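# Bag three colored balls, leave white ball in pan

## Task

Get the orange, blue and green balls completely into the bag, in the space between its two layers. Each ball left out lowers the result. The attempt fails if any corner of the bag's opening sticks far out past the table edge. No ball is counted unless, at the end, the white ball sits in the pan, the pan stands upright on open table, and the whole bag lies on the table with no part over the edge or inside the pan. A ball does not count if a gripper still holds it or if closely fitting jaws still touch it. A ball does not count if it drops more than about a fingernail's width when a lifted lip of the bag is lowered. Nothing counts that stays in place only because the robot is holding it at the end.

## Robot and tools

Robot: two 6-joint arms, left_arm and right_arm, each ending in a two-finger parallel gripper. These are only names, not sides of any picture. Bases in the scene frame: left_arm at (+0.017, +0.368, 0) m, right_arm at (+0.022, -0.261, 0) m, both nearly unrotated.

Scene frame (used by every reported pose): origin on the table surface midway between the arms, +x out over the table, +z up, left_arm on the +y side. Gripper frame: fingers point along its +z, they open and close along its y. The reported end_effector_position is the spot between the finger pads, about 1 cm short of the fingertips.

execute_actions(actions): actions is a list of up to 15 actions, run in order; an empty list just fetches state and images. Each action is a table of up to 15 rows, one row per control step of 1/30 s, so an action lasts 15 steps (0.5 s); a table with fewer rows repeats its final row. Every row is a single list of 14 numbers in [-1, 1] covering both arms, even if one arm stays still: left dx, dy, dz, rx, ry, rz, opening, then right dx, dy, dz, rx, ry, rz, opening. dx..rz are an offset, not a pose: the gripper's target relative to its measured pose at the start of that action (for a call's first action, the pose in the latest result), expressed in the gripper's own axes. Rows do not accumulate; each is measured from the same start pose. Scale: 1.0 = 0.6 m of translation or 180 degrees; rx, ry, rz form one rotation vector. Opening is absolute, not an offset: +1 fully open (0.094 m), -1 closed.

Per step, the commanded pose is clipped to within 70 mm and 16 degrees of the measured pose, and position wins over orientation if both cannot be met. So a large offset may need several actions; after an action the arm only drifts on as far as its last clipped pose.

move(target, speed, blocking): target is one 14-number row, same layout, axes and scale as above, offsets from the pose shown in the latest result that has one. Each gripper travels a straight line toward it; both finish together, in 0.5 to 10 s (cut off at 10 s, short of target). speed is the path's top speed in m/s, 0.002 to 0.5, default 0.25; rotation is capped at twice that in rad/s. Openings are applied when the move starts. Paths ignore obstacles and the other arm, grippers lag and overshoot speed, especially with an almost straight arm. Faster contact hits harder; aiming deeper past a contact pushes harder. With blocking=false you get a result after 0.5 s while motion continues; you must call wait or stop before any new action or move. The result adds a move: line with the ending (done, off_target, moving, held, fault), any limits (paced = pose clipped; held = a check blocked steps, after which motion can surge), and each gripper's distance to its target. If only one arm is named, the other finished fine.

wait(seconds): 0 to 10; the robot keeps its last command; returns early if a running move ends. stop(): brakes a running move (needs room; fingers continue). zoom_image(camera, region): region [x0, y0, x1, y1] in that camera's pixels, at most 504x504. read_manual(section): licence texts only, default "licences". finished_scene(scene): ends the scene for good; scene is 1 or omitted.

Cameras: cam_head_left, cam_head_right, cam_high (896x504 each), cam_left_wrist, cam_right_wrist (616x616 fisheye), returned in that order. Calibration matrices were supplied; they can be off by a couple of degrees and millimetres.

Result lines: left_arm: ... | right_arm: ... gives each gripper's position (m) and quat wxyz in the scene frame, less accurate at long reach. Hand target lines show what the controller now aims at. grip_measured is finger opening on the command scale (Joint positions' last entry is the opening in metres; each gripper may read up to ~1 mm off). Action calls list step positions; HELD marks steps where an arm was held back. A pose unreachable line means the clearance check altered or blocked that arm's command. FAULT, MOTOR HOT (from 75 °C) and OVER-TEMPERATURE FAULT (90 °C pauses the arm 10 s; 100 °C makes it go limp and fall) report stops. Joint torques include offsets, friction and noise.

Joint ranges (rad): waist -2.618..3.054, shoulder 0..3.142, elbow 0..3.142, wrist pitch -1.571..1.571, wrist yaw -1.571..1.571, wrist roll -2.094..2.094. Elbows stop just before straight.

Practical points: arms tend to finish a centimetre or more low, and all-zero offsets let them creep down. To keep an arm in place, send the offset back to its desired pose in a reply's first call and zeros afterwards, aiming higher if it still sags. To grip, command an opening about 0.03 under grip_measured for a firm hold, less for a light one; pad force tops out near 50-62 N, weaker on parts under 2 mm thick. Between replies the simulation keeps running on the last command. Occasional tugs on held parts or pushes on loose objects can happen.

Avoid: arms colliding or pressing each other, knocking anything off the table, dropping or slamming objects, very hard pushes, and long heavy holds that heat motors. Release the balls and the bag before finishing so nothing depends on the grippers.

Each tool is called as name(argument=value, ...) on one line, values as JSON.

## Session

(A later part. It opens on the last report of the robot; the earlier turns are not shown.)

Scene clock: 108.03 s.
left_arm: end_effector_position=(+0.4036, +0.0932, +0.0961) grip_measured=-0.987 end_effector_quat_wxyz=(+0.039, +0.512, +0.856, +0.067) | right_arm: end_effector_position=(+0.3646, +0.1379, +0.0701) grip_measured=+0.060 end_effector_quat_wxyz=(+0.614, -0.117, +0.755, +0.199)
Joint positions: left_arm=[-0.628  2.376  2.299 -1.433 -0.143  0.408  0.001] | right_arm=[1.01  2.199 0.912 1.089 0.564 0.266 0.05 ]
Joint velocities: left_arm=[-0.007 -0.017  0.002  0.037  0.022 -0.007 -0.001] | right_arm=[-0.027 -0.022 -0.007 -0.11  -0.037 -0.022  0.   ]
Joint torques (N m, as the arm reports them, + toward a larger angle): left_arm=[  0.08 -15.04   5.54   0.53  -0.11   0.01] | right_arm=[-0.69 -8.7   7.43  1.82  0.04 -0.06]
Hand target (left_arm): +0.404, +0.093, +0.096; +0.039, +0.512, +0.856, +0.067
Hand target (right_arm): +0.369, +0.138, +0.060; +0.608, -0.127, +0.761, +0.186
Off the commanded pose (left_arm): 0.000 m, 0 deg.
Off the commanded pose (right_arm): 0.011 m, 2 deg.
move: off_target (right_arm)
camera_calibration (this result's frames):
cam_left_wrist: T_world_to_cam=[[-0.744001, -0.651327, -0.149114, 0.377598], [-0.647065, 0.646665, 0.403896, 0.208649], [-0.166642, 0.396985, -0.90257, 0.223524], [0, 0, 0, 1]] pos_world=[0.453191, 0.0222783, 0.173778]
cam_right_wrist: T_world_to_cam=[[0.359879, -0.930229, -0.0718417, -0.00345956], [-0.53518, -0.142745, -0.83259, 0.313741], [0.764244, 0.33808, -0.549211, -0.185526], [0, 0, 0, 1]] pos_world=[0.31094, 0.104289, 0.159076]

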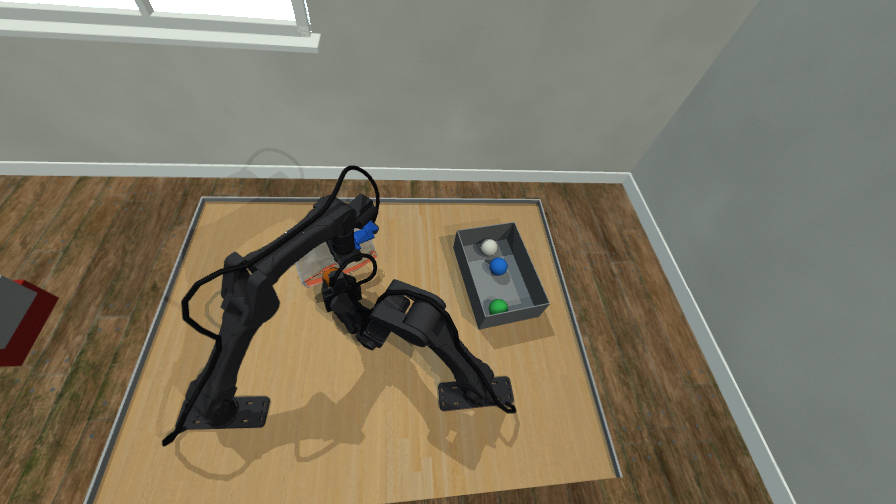

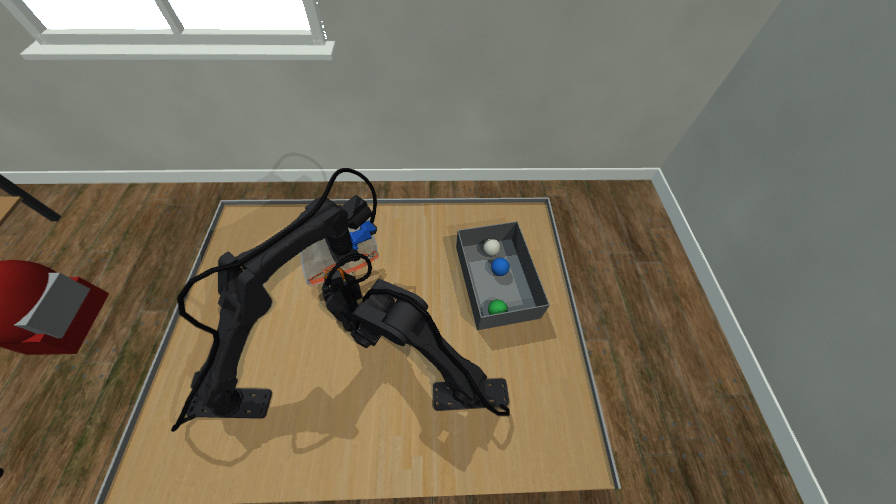

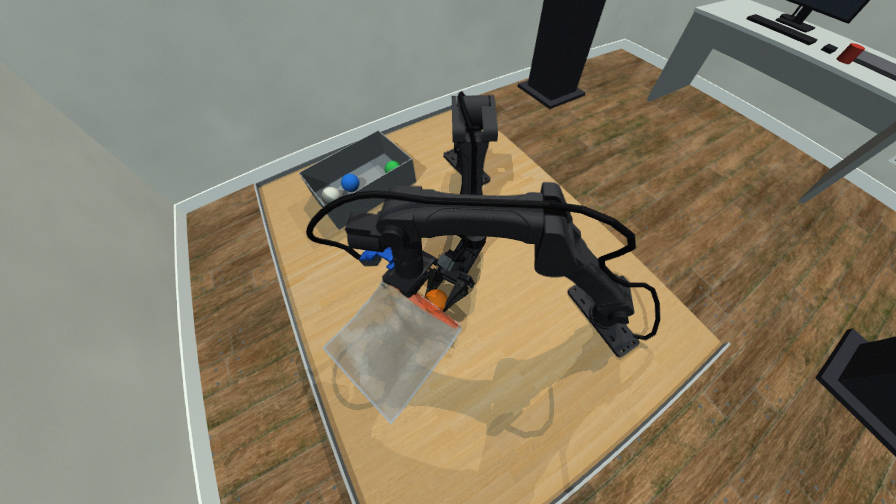

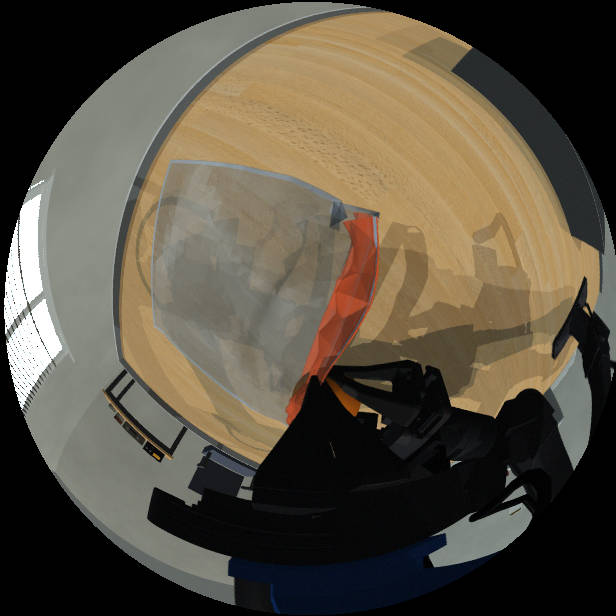

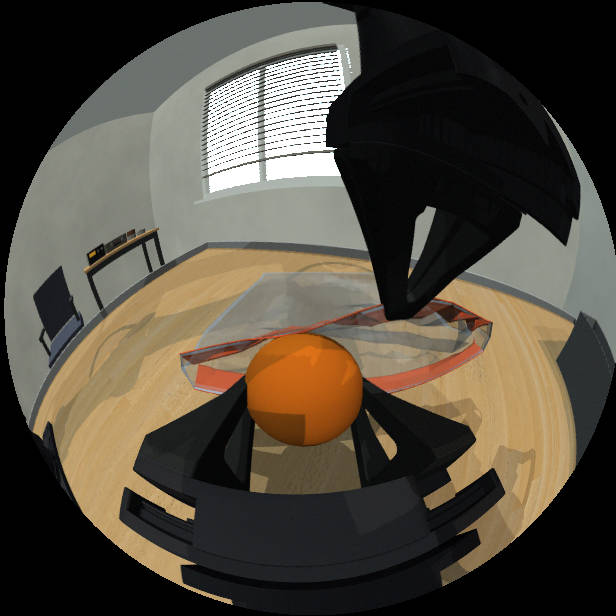

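move(target=[0,0,0,0,0,0,-1, 0.045,0,0.03,0,0,0,0.05], speed=0.03)

move(target=[0,0,0,0,0,0,-1, 0.0,0,0.07,0,0,0,0.05], speed=0.03)

Scene clock: 109.67 s.
left_arm: end_effector_position=(+0.4036, +0.0932, +0.0961) grip_measured=-0.987 end_effector_quat_wxyz=(+0.039, +0.512, +0.856, +0.067) | right_arm: end_effector_position=(+0.3690, +0.1470, +0.0447) grip_measured=+0.060 end_effector_quat_wxyz=(+0.613, -0.119, +0.755, +0.200)
Joint positions: left_arm=[-0.628  2.376  2.299 -1.433 -0.143  0.408  0.001] | right_arm=[1.01  2.309 0.963 1.147 0.559 0.265 0.05 ]
Joint velocities: left_arm=[-0.007  0.007 -0.032 -0.022 -0.022 -0.066  0.001] | right_arm=[-0.012  0.007  0.007  0.022  0.022 -0.022 -0.001]
Joint torques (N m, as the arm reports them, + toward a larger angle): left_arm=[  0.03 -15.09   5.51   0.52  -0.1    0.03] | right_arm=[-0.8  -9.31  7.01  2.03  0.03  0.  ]
Hand target (left_arm): +0.404, +0.093, +0.096; +0.039, +0.512, +0.856, +0.067
Hand target (right_arm): +0.374, +0.147, +0.041; +0.614, -0.118, +0.755, +0.199
Off the commanded pose (left_arm): 0.000 m, 0 deg.
Off the commanded pose (right_arm): 0.007 m, 0 deg.
move: done
camera_calibration (this result's frames):
cam_left_wrist: T_world_to_cam=[[-0.744001, -0.651327, -0.149114, 0.377598], [-0.647065, 0.646665, 0.403896, 0.208649], [-0.166642, 0.396985, -0.90257, 0.223524], [0, 0, 0, 1]] pos_world=[0.453191, 0.0222783, 0.173778]
cam_right_wrist: T_world_to_cam=[[0.364737, -0.928318, -0.072057, -0.000460556], [-0.535192, -0.145691, -0.832072, 0.296641], [0.76193, 0.342052, -0.549967, -0.20563], [0, 0, 0, 1]] pos_world=[0.315604, 0.113126, 0.133704]

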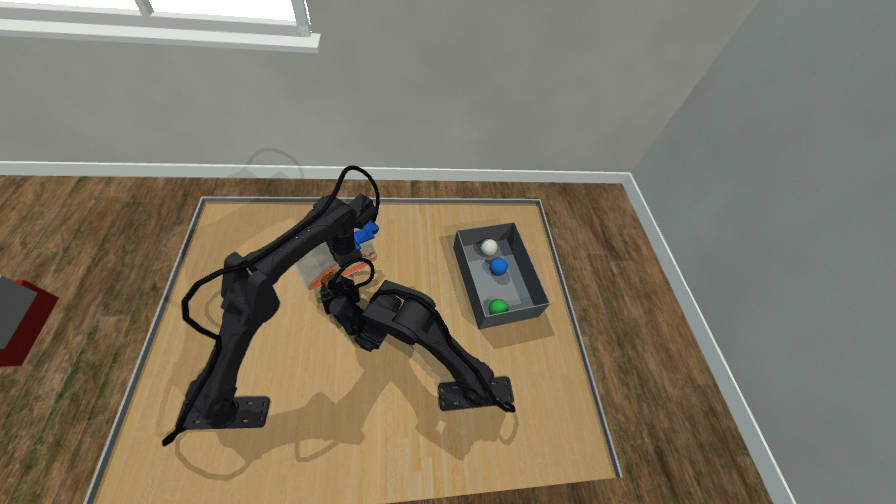

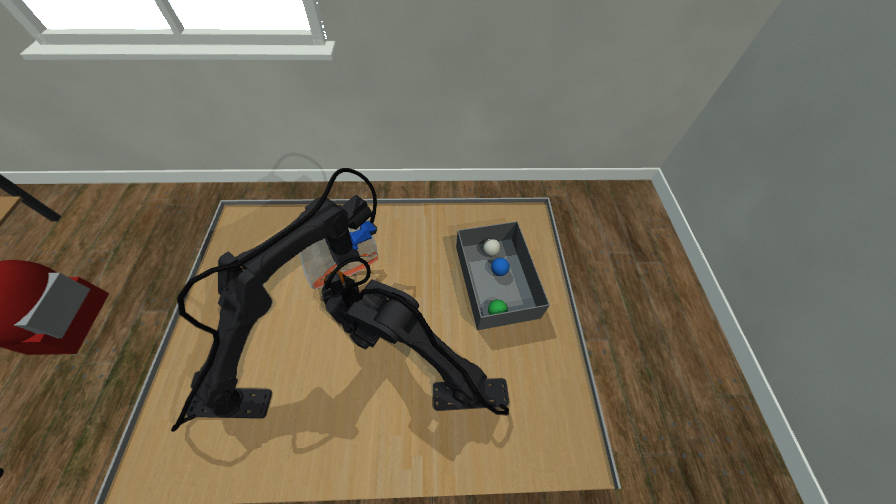

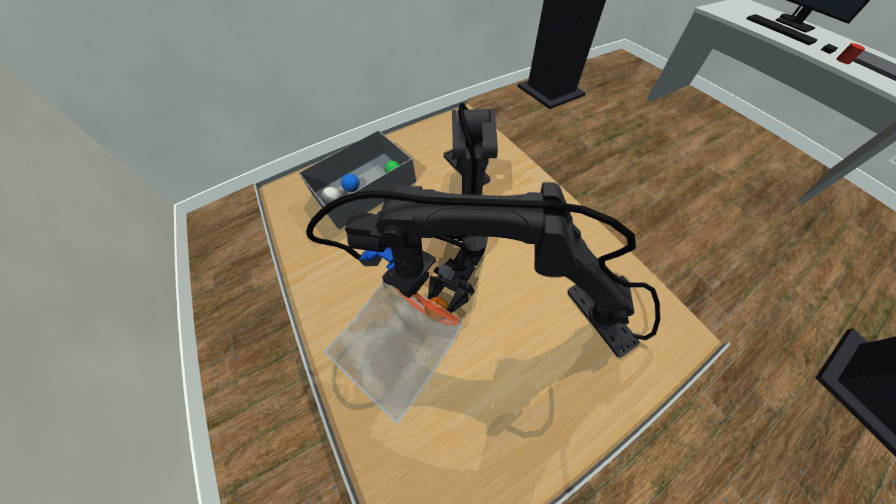

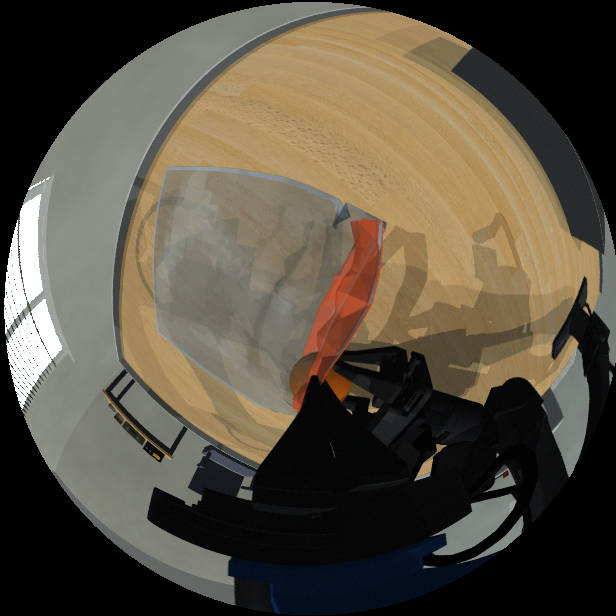

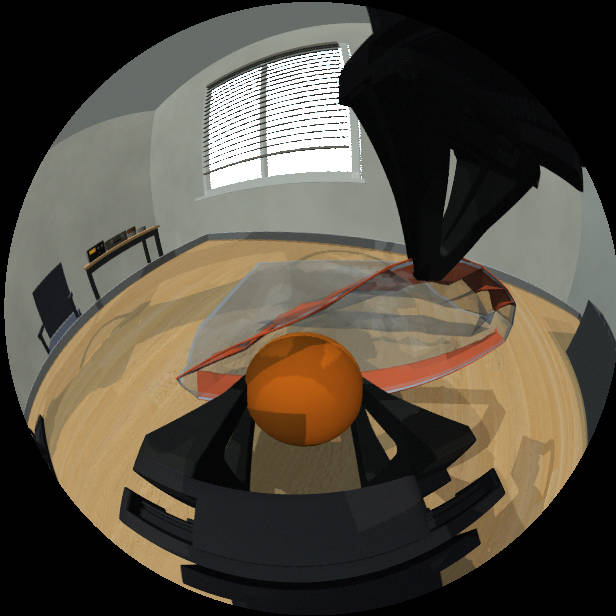

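Scene clock: 111.33 s.
left_arm: end_effector_position=(+0.4036, +0.0932, +0.0961) grip_measured=-0.987 end_effector_quat_wxyz=(+0.039, +0.512, +0.856, +0.067) | right_arm: end_effector_position=(+0.4013, +0.1659, +0.0502) grip_measured=+0.060 end_effector_quat_wxyz=(+0.621, -0.110, +0.746, +0.214)
Joint positions: left_arm=[-0.628  2.376  2.299 -1.433 -0.143  0.408  0.001] | right_arm=[0.965 2.378 1.116 1.103 0.513 0.264 0.05 ]
Joint velocities: left_arm=[ 0.012 -0.002 -0.002 -0.066 -0.007  0.022 -0.001] | right_arm=[-0.012  0.007 -0.007 -0.051 -0.022 -0.022  0.001]
Joint torques (N m, as the arm reports them, + toward a larger angle): left_arm=[ -0.01 -15.05   5.52   0.52  -0.09   0.03] | right_arm=[ -0.62 -10.15   7.6    1.82  -0.02  -0.09]
Hand target (left_arm): +0.404, +0.093, +0.096; +0.039, +0.512, +0.856, +0.067
Hand target (right_arm): +0.405, +0.165, +0.038; +0.614, -0.120, +0.754, +0.200
Off the commanded pose (left_arm): 0.000 m, 0 deg.
Off the commanded pose (right_arm): 0.013 m, 2 deg.
move: off_target (right_arm)
camera_calibration (this result's frames):
cam_left_wrist: T_world_to_cam=[[-0.744001, -0.651327, -0.149114, 0.377598], [-0.647065, 0.646665, 0.403896, 0.208649], [-0.166642, 0.396985, -0.90257, 0.223524], [0, 0, 0, 1]] pos_world=[0.453191, 0.0222783, 0.173778]
cam_right_wrist: T_world_to_cam=[[0.366592, -0.924906, -0.100798, 0.00588868], [-0.522947, -0.115233, -0.84454, 0.31195], [0.769505, 0.362313, -0.52592, -0.241246], [0, 0, 0, 1]] pos_world=[0.346614, 0.1288, 0.137172]

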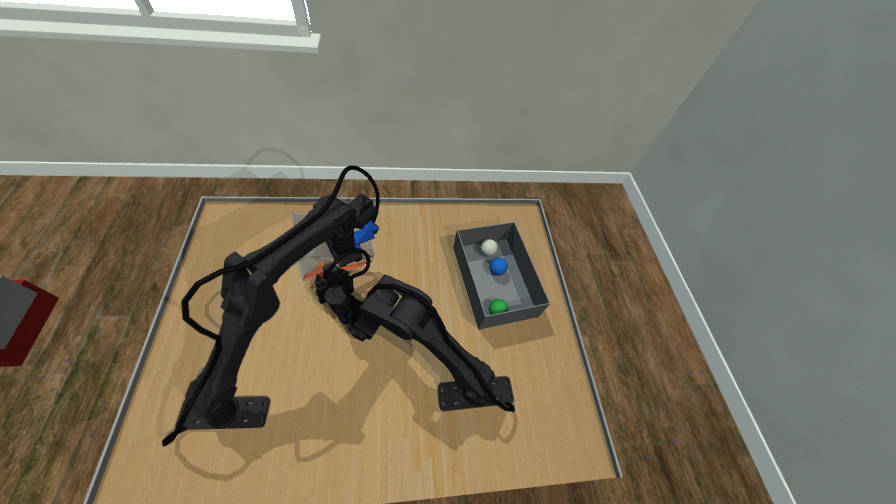

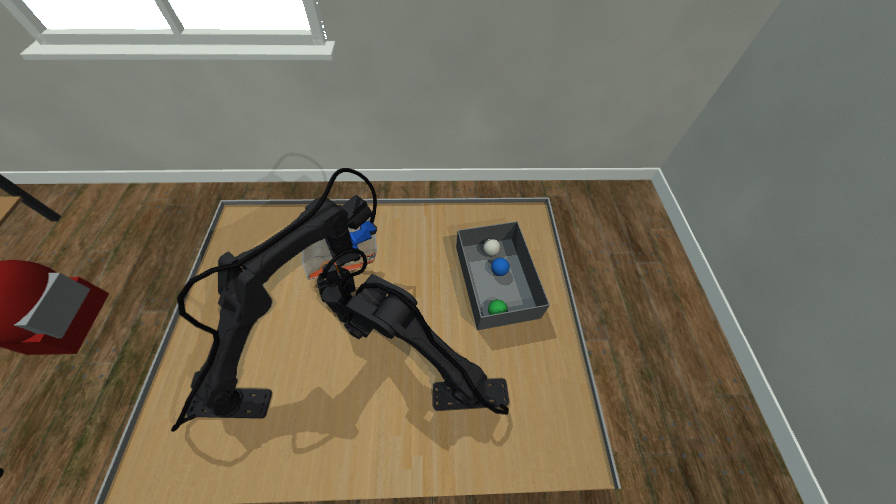

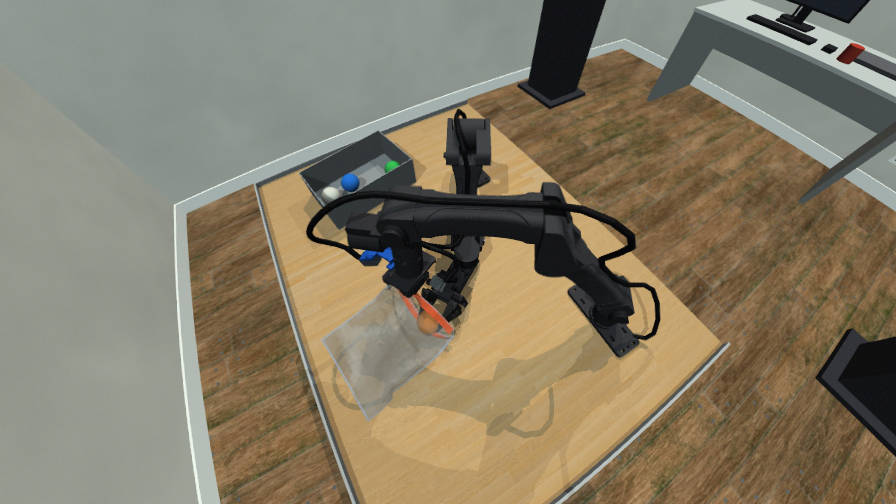

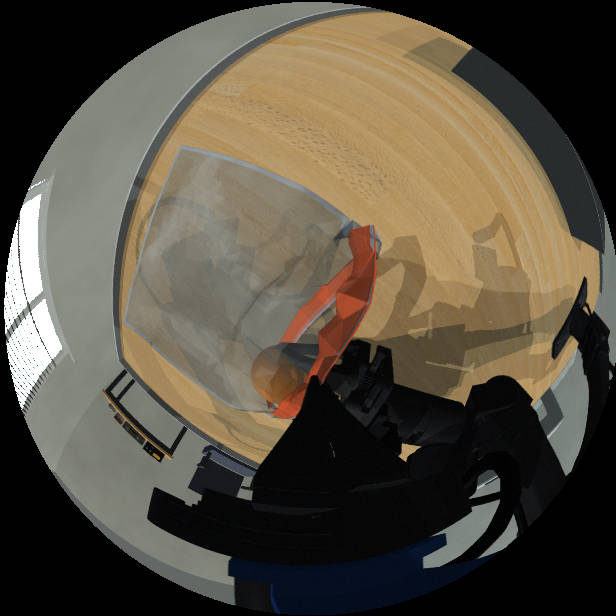

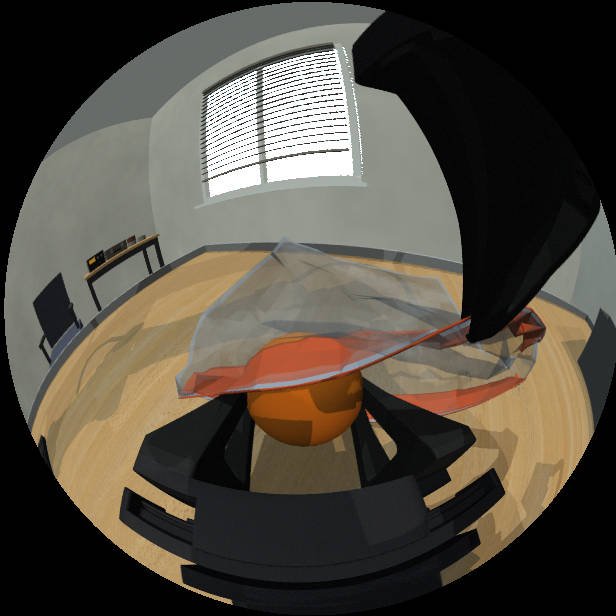

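move(target=[0,0,0,0,0,0,-1, 0.01,-0.02,0.08,0,0,0,0.05], speed=0.03)

Scene clock: 114.13 s.
left_arm: end_effector_position=(+0.4039, +0.0934, +0.0961) grip_measured=-0.987 end_effector_quat_wxyz=(+0.040, +0.511, +0.856, +0.068) | right_arm: end_effector_position=(+0.4409, +0.1803, +0.0537) grip_measured=+0.060 end_effector_quat_wxyz=(+0.633, -0.104, +0.733, +0.228)
Joint positions: left_arm=[-0.628  2.376  2.299 -1.433 -0.146  0.408  0.001] | right_arm=[0.906 2.471 1.286 1.079 0.449 0.251 0.05 ]
Joint velocities: left_arm=[ 0.022  0.002  0.022  0.007 -0.081 -0.022 -0.002] | right_arm=[-0.012 -0.012  0.017 -0.007  0.037  0.081  0.001]
Joint torques (N m, as the arm reports them, + toward a larger angle): left_arm=[  0.01 -15.16   5.49   0.53  -0.09   0.01] | right_arm=[ -1.05 -10.8    7.9    1.77  -0.04   0.  ]
Hand target (left_arm): +0.404, +0.093, +0.096; +0.039, +0.512, +0.856, +0.067
Hand target (right_arm): +0.447, +0.177, +0.036; +0.621, -0.110, +0.746, +0.213
Off the commanded pose (left_arm): 0.000 m, 0 deg.
Off the commanded pose (right_arm): 0.019 m, 3 deg.
move: off_target (right_arm)
camera_calibration (this result's frames):
cam_left_wrist: T_world_to_cam=[[-0.743653, -0.651197, -0.151403, 0.378083], [-0.64785, 0.645951, 0.403779, 0.209059], [-0.165141, 0.398358, -0.902241, 0.222766], [0, 0, 0, 1]] pos_world=[0.453389, 0.0224239, 0.173818]
cam_right_wrist: T_world_to_cam=[[0.375253, -0.918551, -0.124294, 0.00128882], [-0.497837, -0.0866109, -0.862935, 0.322008], [0.781885, 0.385697, -0.489789, -0.286726], [0, 0, 0, 1]] pos_world=[0.38401, 0.139663, 0.137597]

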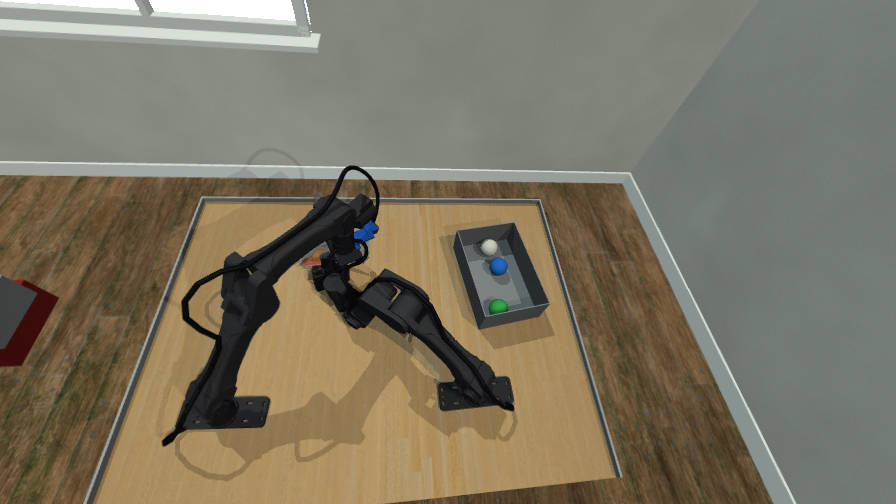

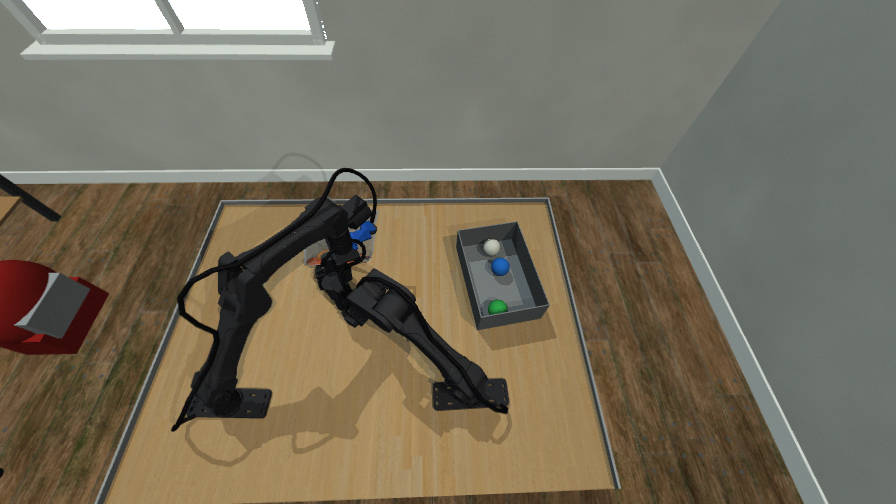

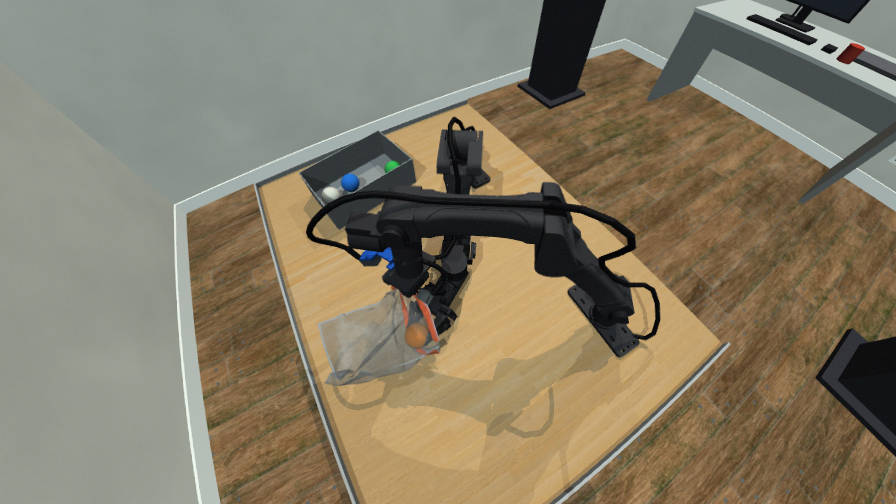

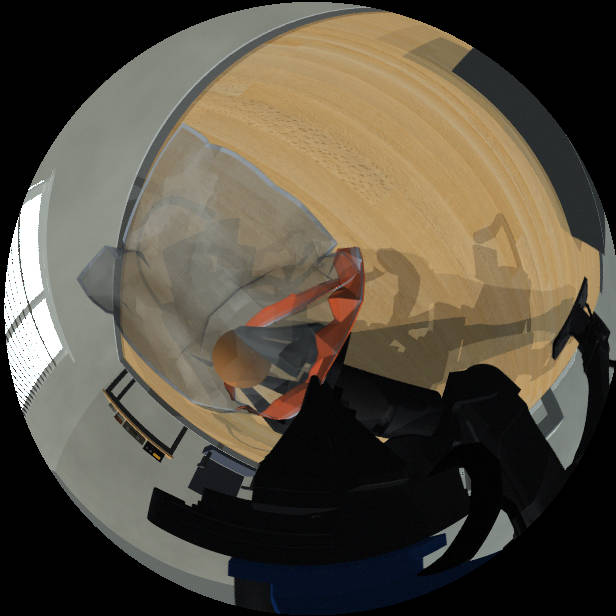

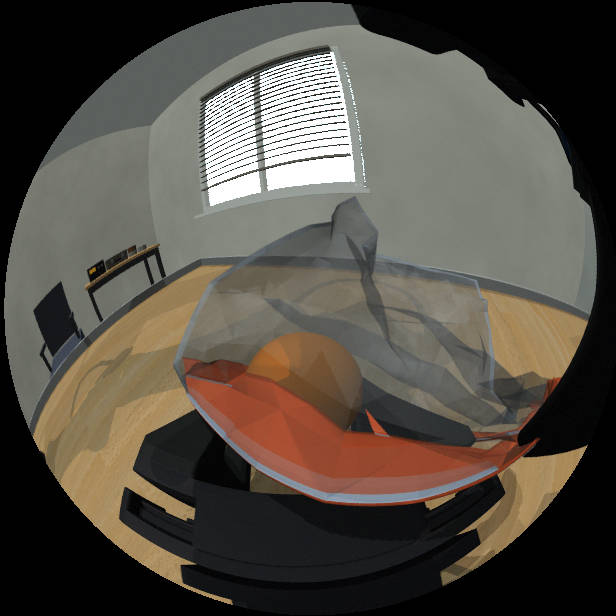

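move(target=[0,0,0,0,0,0,-1, 0.03,0,0.0,0,0,0,0.05], speed=0.03)

move(target=[0,0,0,0,0,0,-1, 0.01,0,0.0,0,0,0,0.5], speed=0.03)

move(target=[0,0,0,0,0,0,-1, 0.0,0,-0.07,0,0,0,0.5], speed=0.04)

Scene clock: 115.43 s.
left_arm: end_effector_position=(+0.4039, +0.0934, +0.0961) grip_measured=-0.987 end_effector_quat_wxyz=(+0.040, +0.511, +0.856, +0.068) | right_arm: end_effector_position=(+0.4404, +0.1802, +0.0559) grip_measured=+0.060 end_effector_quat_wxyz=(+0.644, -0.097, +0.722, +0.235)
Joint positions: left_arm=[-0.628  2.376  2.299 -1.433 -0.146  0.408  0.001] | right_arm=[0.909 2.49  1.286 1.138 0.455 0.245 0.05 ]
Joint velocities: left_arm=[ 0.022 -0.012 -0.012 -0.095 -0.007  0.037  0.001] | right_arm=[-0.012  0.012 -0.007  0.037 -0.007 -0.007  0.   ]
Joint torques (N m, as the arm reports them, + toward a larger angle): left_arm=[ -0.12 -15.14   5.49   0.53  -0.11   0.02] | right_arm=[  0.6  -10.44   6.85   1.91   0.04   0.08]
Hand target (left_arm): +0.404, +0.093, +0.096; +0.039, +0.511, +0.856, +0.068
Hand target (right_arm): +0.437, +0.182, +0.036; +0.633, -0.104, +0.733, +0.228
Off the commanded pose (left_arm): 0.000 m, 0 deg.
Off the commanded pose (right_arm): 0.020 m, 2 deg.
move: off_target (right_arm)
camera_calibration (this result's frames):
cam_left_wrist: T_world_to_cam=[[-0.743653, -0.651197, -0.151403, 0.378083], [-0.64785, 0.645951, 0.403779, 0.209059], [-0.165141, 0.398358, -0.902241, 0.222766], [0, 0, 0, 1]] pos_world=[0.453389, 0.0224239, 0.173818]
cam_right_wrist: T_world_to_cam=[[0.375419, -0.916526, -0.137986, 0.00199218], [-0.474666, -0.0622487, -0.877962, 0.309957], [0.796085, 0.395101, -0.458414, -0.294886], [0, 0, 0, 1]] pos_world=[0.381133, 0.13763, 0.137225]

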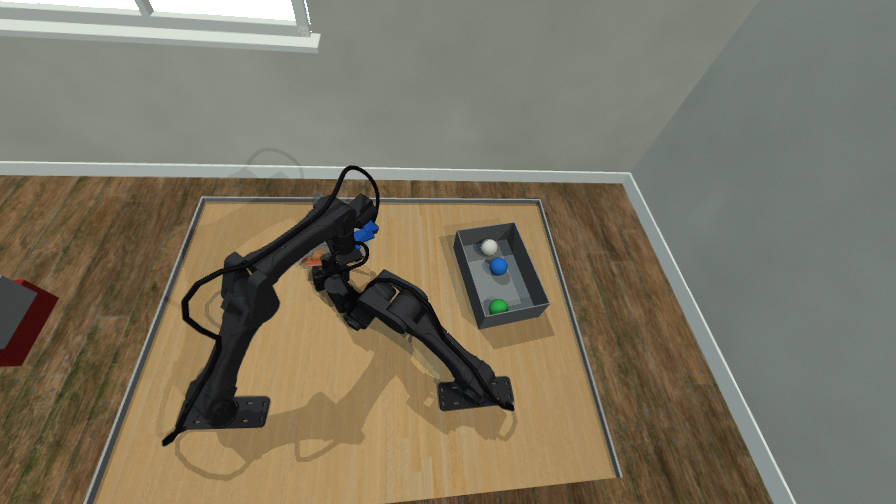

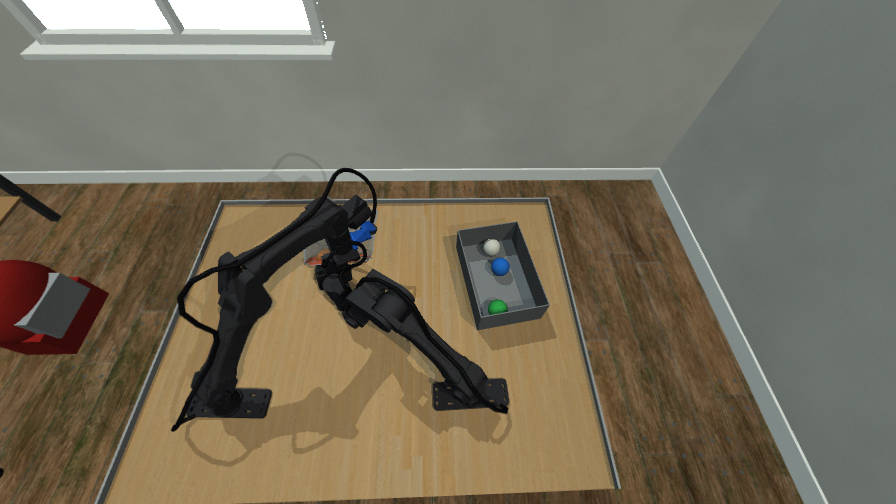

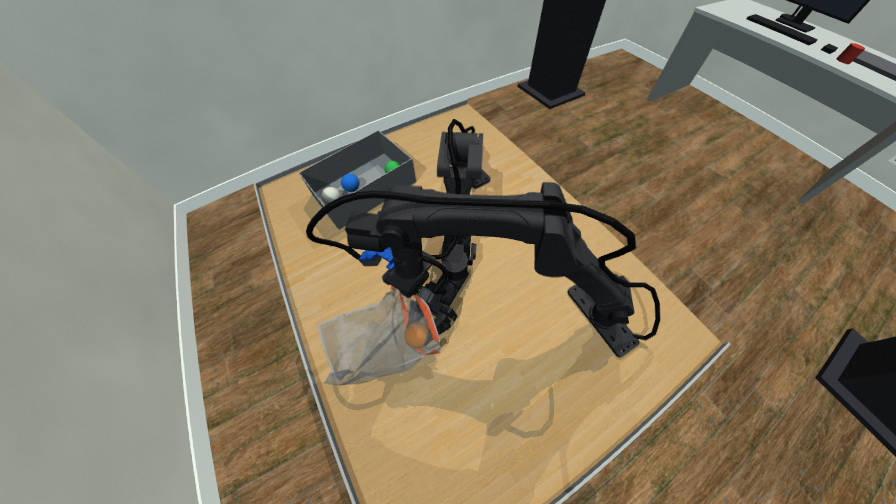

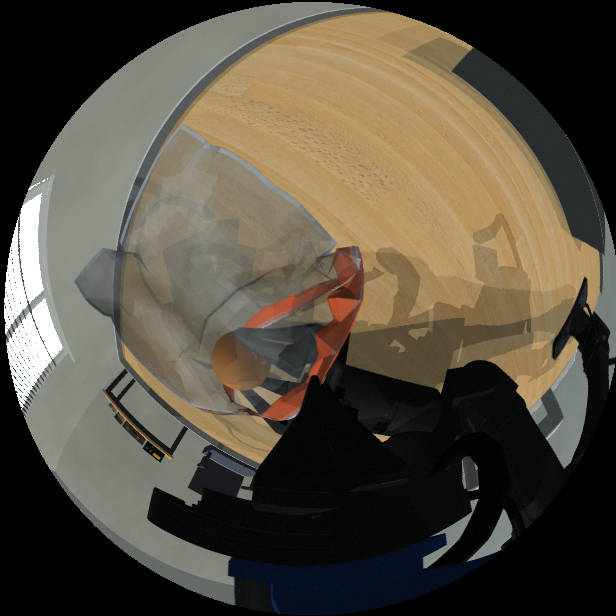

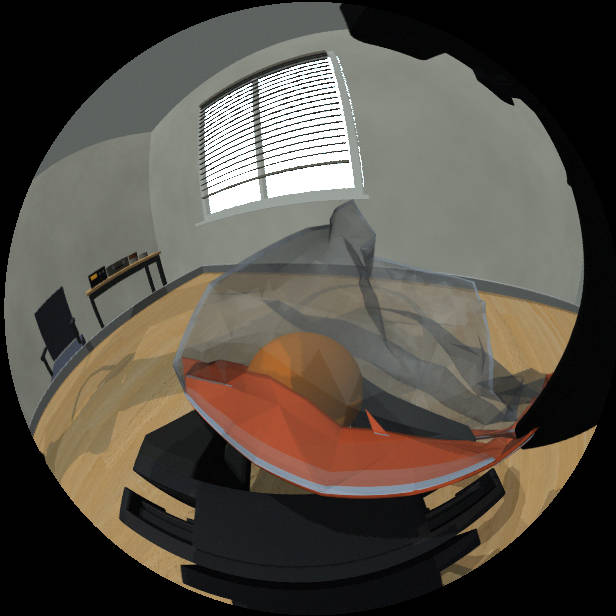

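Scene clock: 116.13 s.
left_arm: end_effector_position=(+0.4039, +0.0934, +0.0961) grip_measured=-0.987 end_effector_quat_wxyz=(+0.040, +0.511, +0.856, +0.068) | right_arm: end_effector_position=(+0.4400, +0.1811, +0.0591) grip_measured=+0.498 end_effector_quat_wxyz=(+0.647, -0.096, +0.717, +0.239)
Joint positions: left_arm=[-0.628  2.376  2.299 -1.433 -0.146  0.408  0.001] | right_arm=[0.909 2.49  1.286 1.151 0.453 0.243 0.07 ]
Joint velocities: left_arm=[ 0.012  0.007 -0.027 -0.022 -0.037 -0.007 -0.002] | right_arm=[ 0.012  0.017  0.002  0.051 -0.007  0.007 -0.   ]
Joint torques (N m, as the arm reports them, + toward a larger angle): left_arm=[ -0.05 -15.14   5.58   0.53  -0.13   0.  ] | right_arm=[  0.2  -11.54   6.55   2.05   0.08   0.03]
Hand target (left_arm): +0.404, +0.093, +0.096; +0.039, +0.511, +0.856, +0.068
Hand target (right_arm): +0.439, +0.181, +0.050; +0.644, -0.097, +0.722, +0.234
Off the commanded pose (left_arm): 0.000 m, 0 deg.
Off the commanded pose (right_arm): 0.009 m, 1 deg.
move: done
camera_calibration (this result's frames):
cam_left_wrist: T_world_to_cam=[[-0.743653, -0.651197, -0.151403, 0.378083], [-0.64785, 0.645951, 0.403779, 0.209059], [-0.165141, 0.398358, -0.902241, 0.222766], [0, 0, 0, 1]] pos_world=[0.453389, 0.0224239, 0.173818]
cam_right_wrist: T_world_to_cam=[[0.379898, -0.913857, -0.143329, 0.00127672], [-0.466655, -0.0555516, -0.882693, 0.308107], [0.798693, 0.402218, -0.44756, -0.29652], [0, 0, 0, 1]] pos_world=[0.380123, 0.137548, 0.139437]

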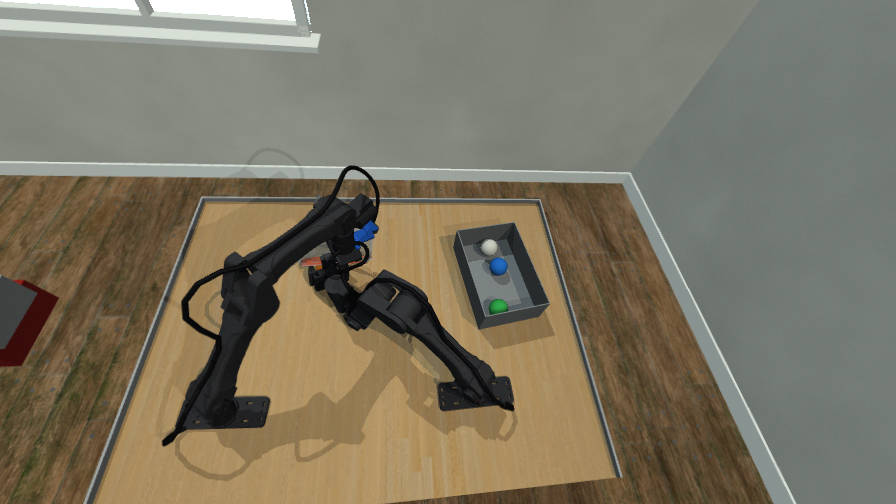

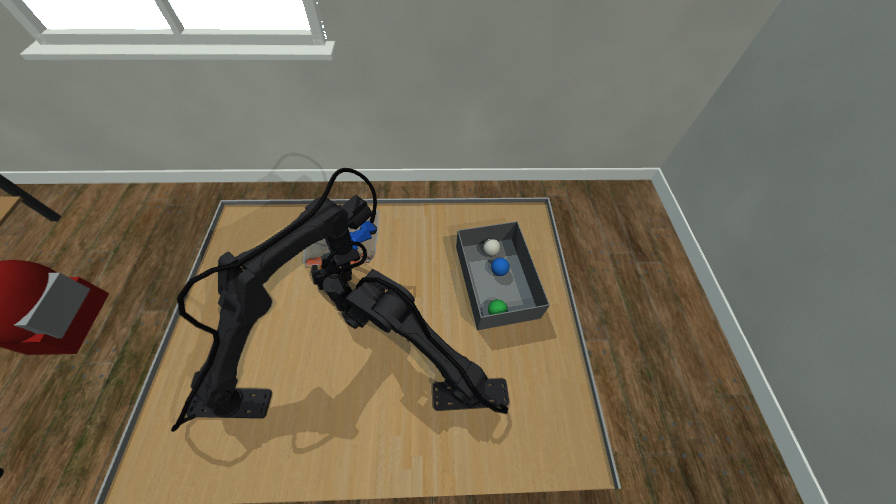

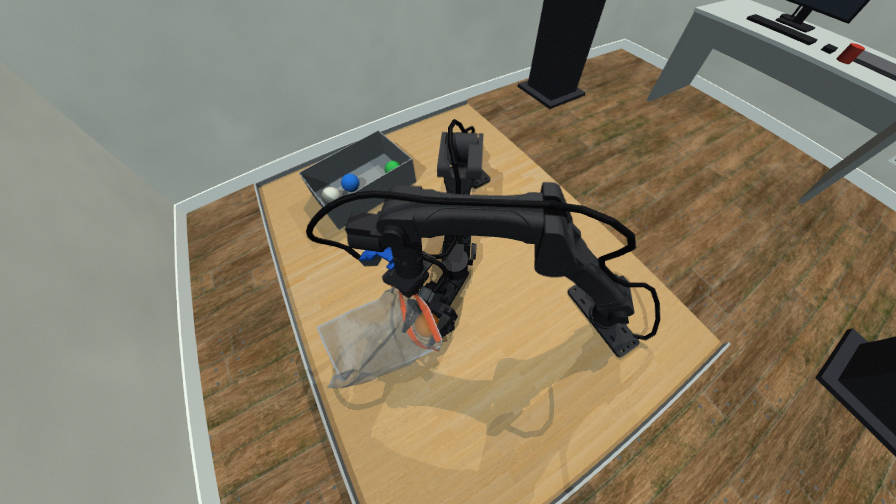

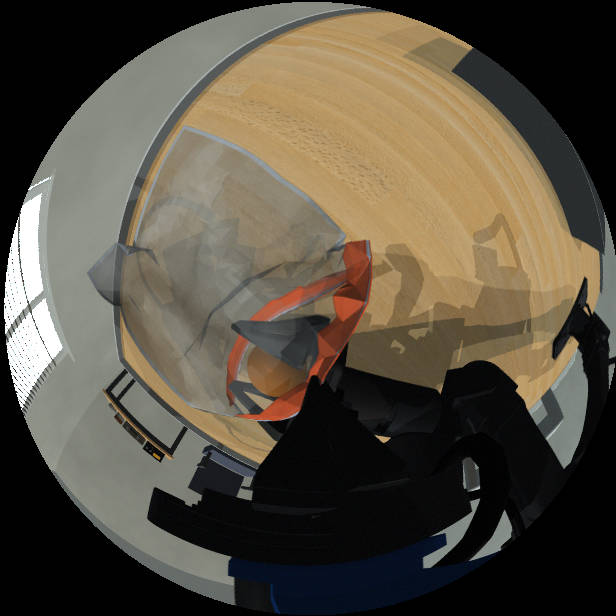

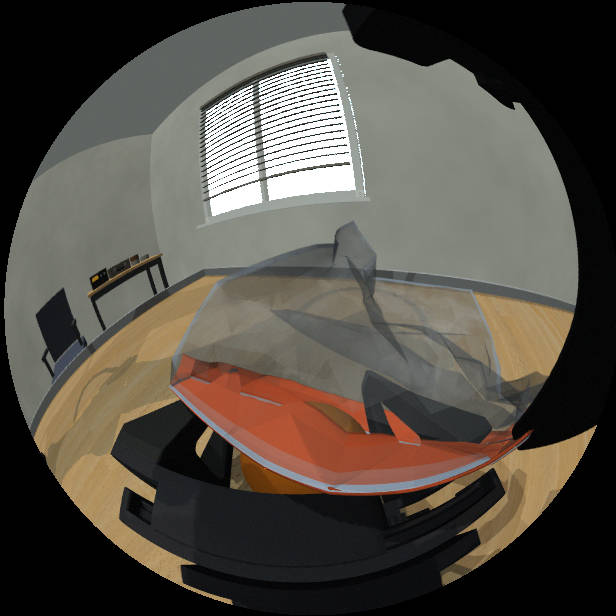

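Scene clock: 117.43 s.
left_arm: end_effector_position=(+0.4033, +0.0925, +0.0960) grip_measured=-0.987 end_effector_quat_wxyz=(+0.039, +0.512, +0.856, +0.066) | right_arm: end_effector_position=(+0.4077, +0.1618, +0.0570) grip_measured=+0.499 end_effector_quat_wxyz=(+0.649, -0.099, +0.717, +0.236)
Joint positions: left_arm=[-0.629  2.376  2.299 -1.432 -0.141  0.408  0.001] | right_arm=[0.945 2.429 1.112 1.264 0.488 0.237 0.07 ]
Joint velocities: left_arm=[-0.007 -0.002  0.007  0.066  0.007  0.022  0.001] | right_arm=[-0.007 -0.022  0.017  0.037 -0.022  0.037 -0.   ]
Joint torques (N m, as the arm reports them, + toward a larger angle): left_arm=[  0.04 -15.05   5.56   0.53  -0.17   0.04] | right_arm=[  0.7  -13.51   3.75   2.     0.11   0.1 ]
Hand target (left_arm): +0.404, +0.094, +0.096; +0.039, +0.511, +0.856, +0.068
Hand target (right_arm): +0.403, +0.161, +0.061; +0.647, -0.096, +0.717, +0.239
Off the commanded pose (left_arm): 0.001 m, 0 deg.
Off the commanded pose (right_arm): 0.006 m, 0 deg.
move: done
camera_calibration (this result's frames):
cam_left_wrist: T_world_to_cam=[[-0.744513, -0.651302, -0.146652, 0.376958], [-0.646282, 0.648048, 0.40293, 0.20857], [-0.167391, 0.394765, -0.903405, 0.224272], [0, 0, 0, 1]] pos_world=[0.452986, 0.0218148, 0.173851]
cam_right_wrist: T_world_to_cam=[[0.380864, -0.914671, -0.135347, -0.00510268], [-0.46258, -0.0617452, -0.884425, 0.28961], [0.800601, 0.399455, -0.446626, -0.264285], [0, 0, 0, 1]] pos_world=[0.347498, 0.118785, 0.137411]

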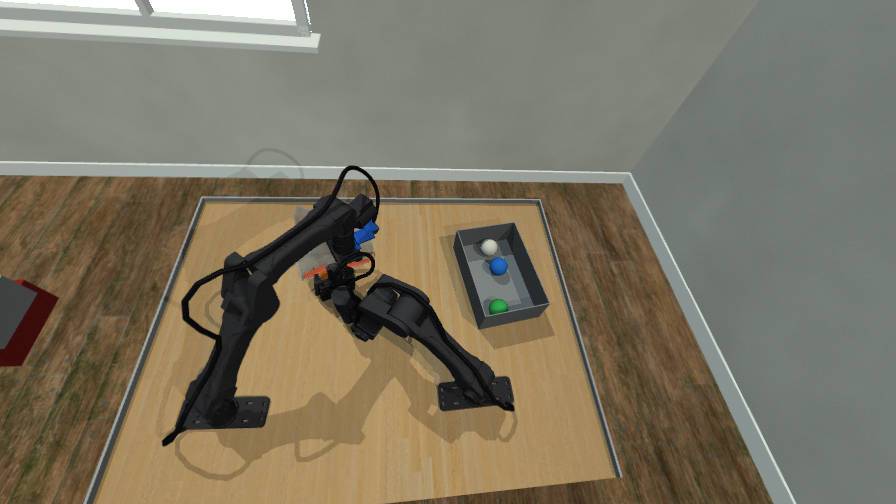

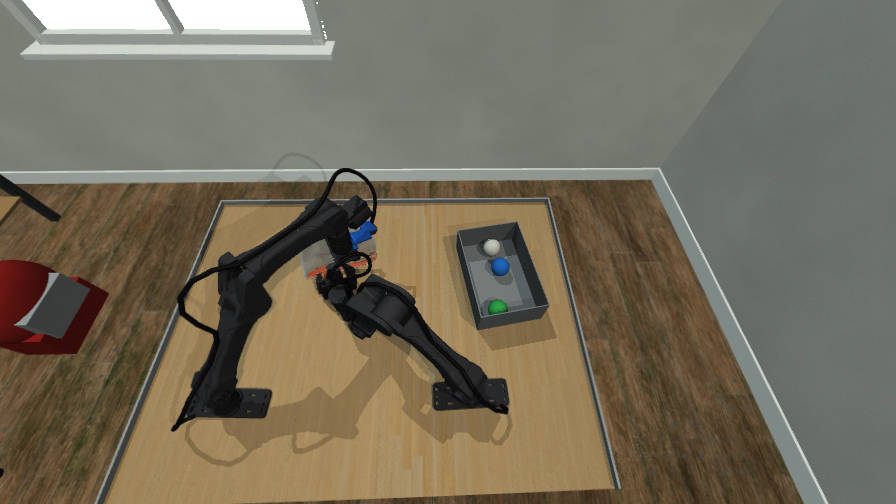

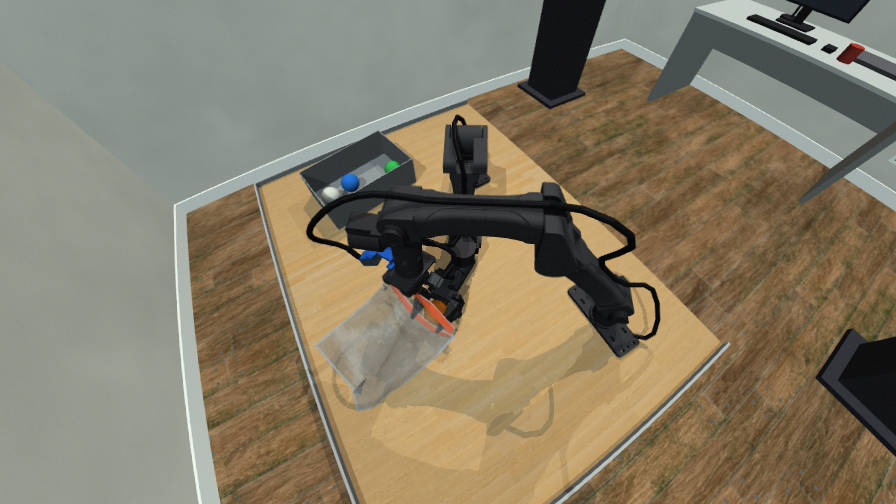

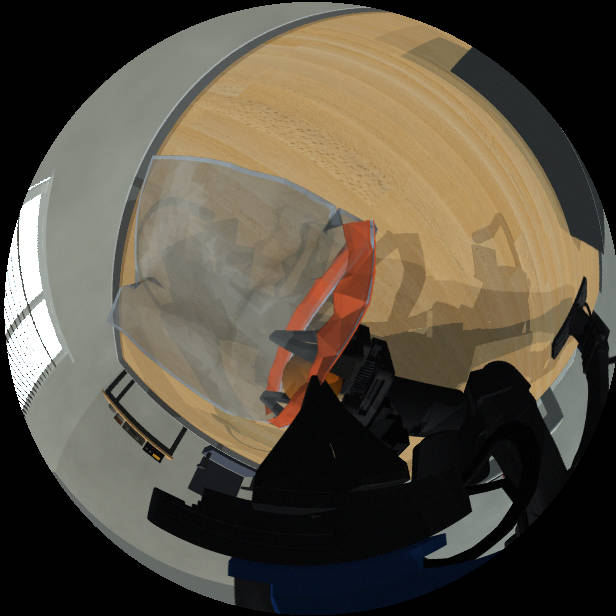

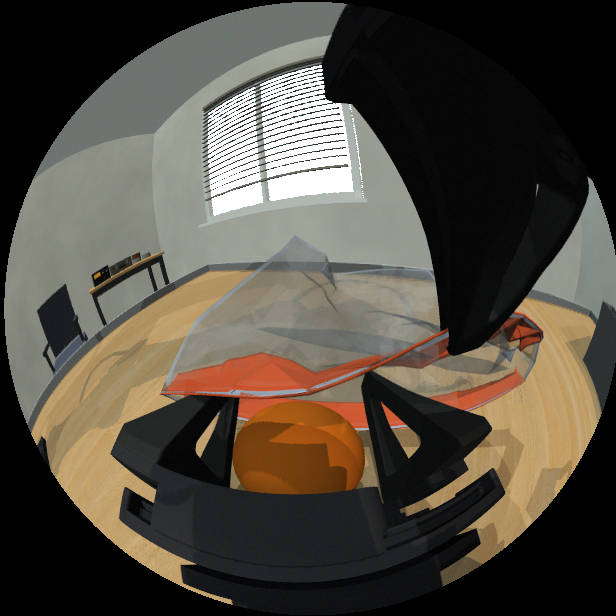

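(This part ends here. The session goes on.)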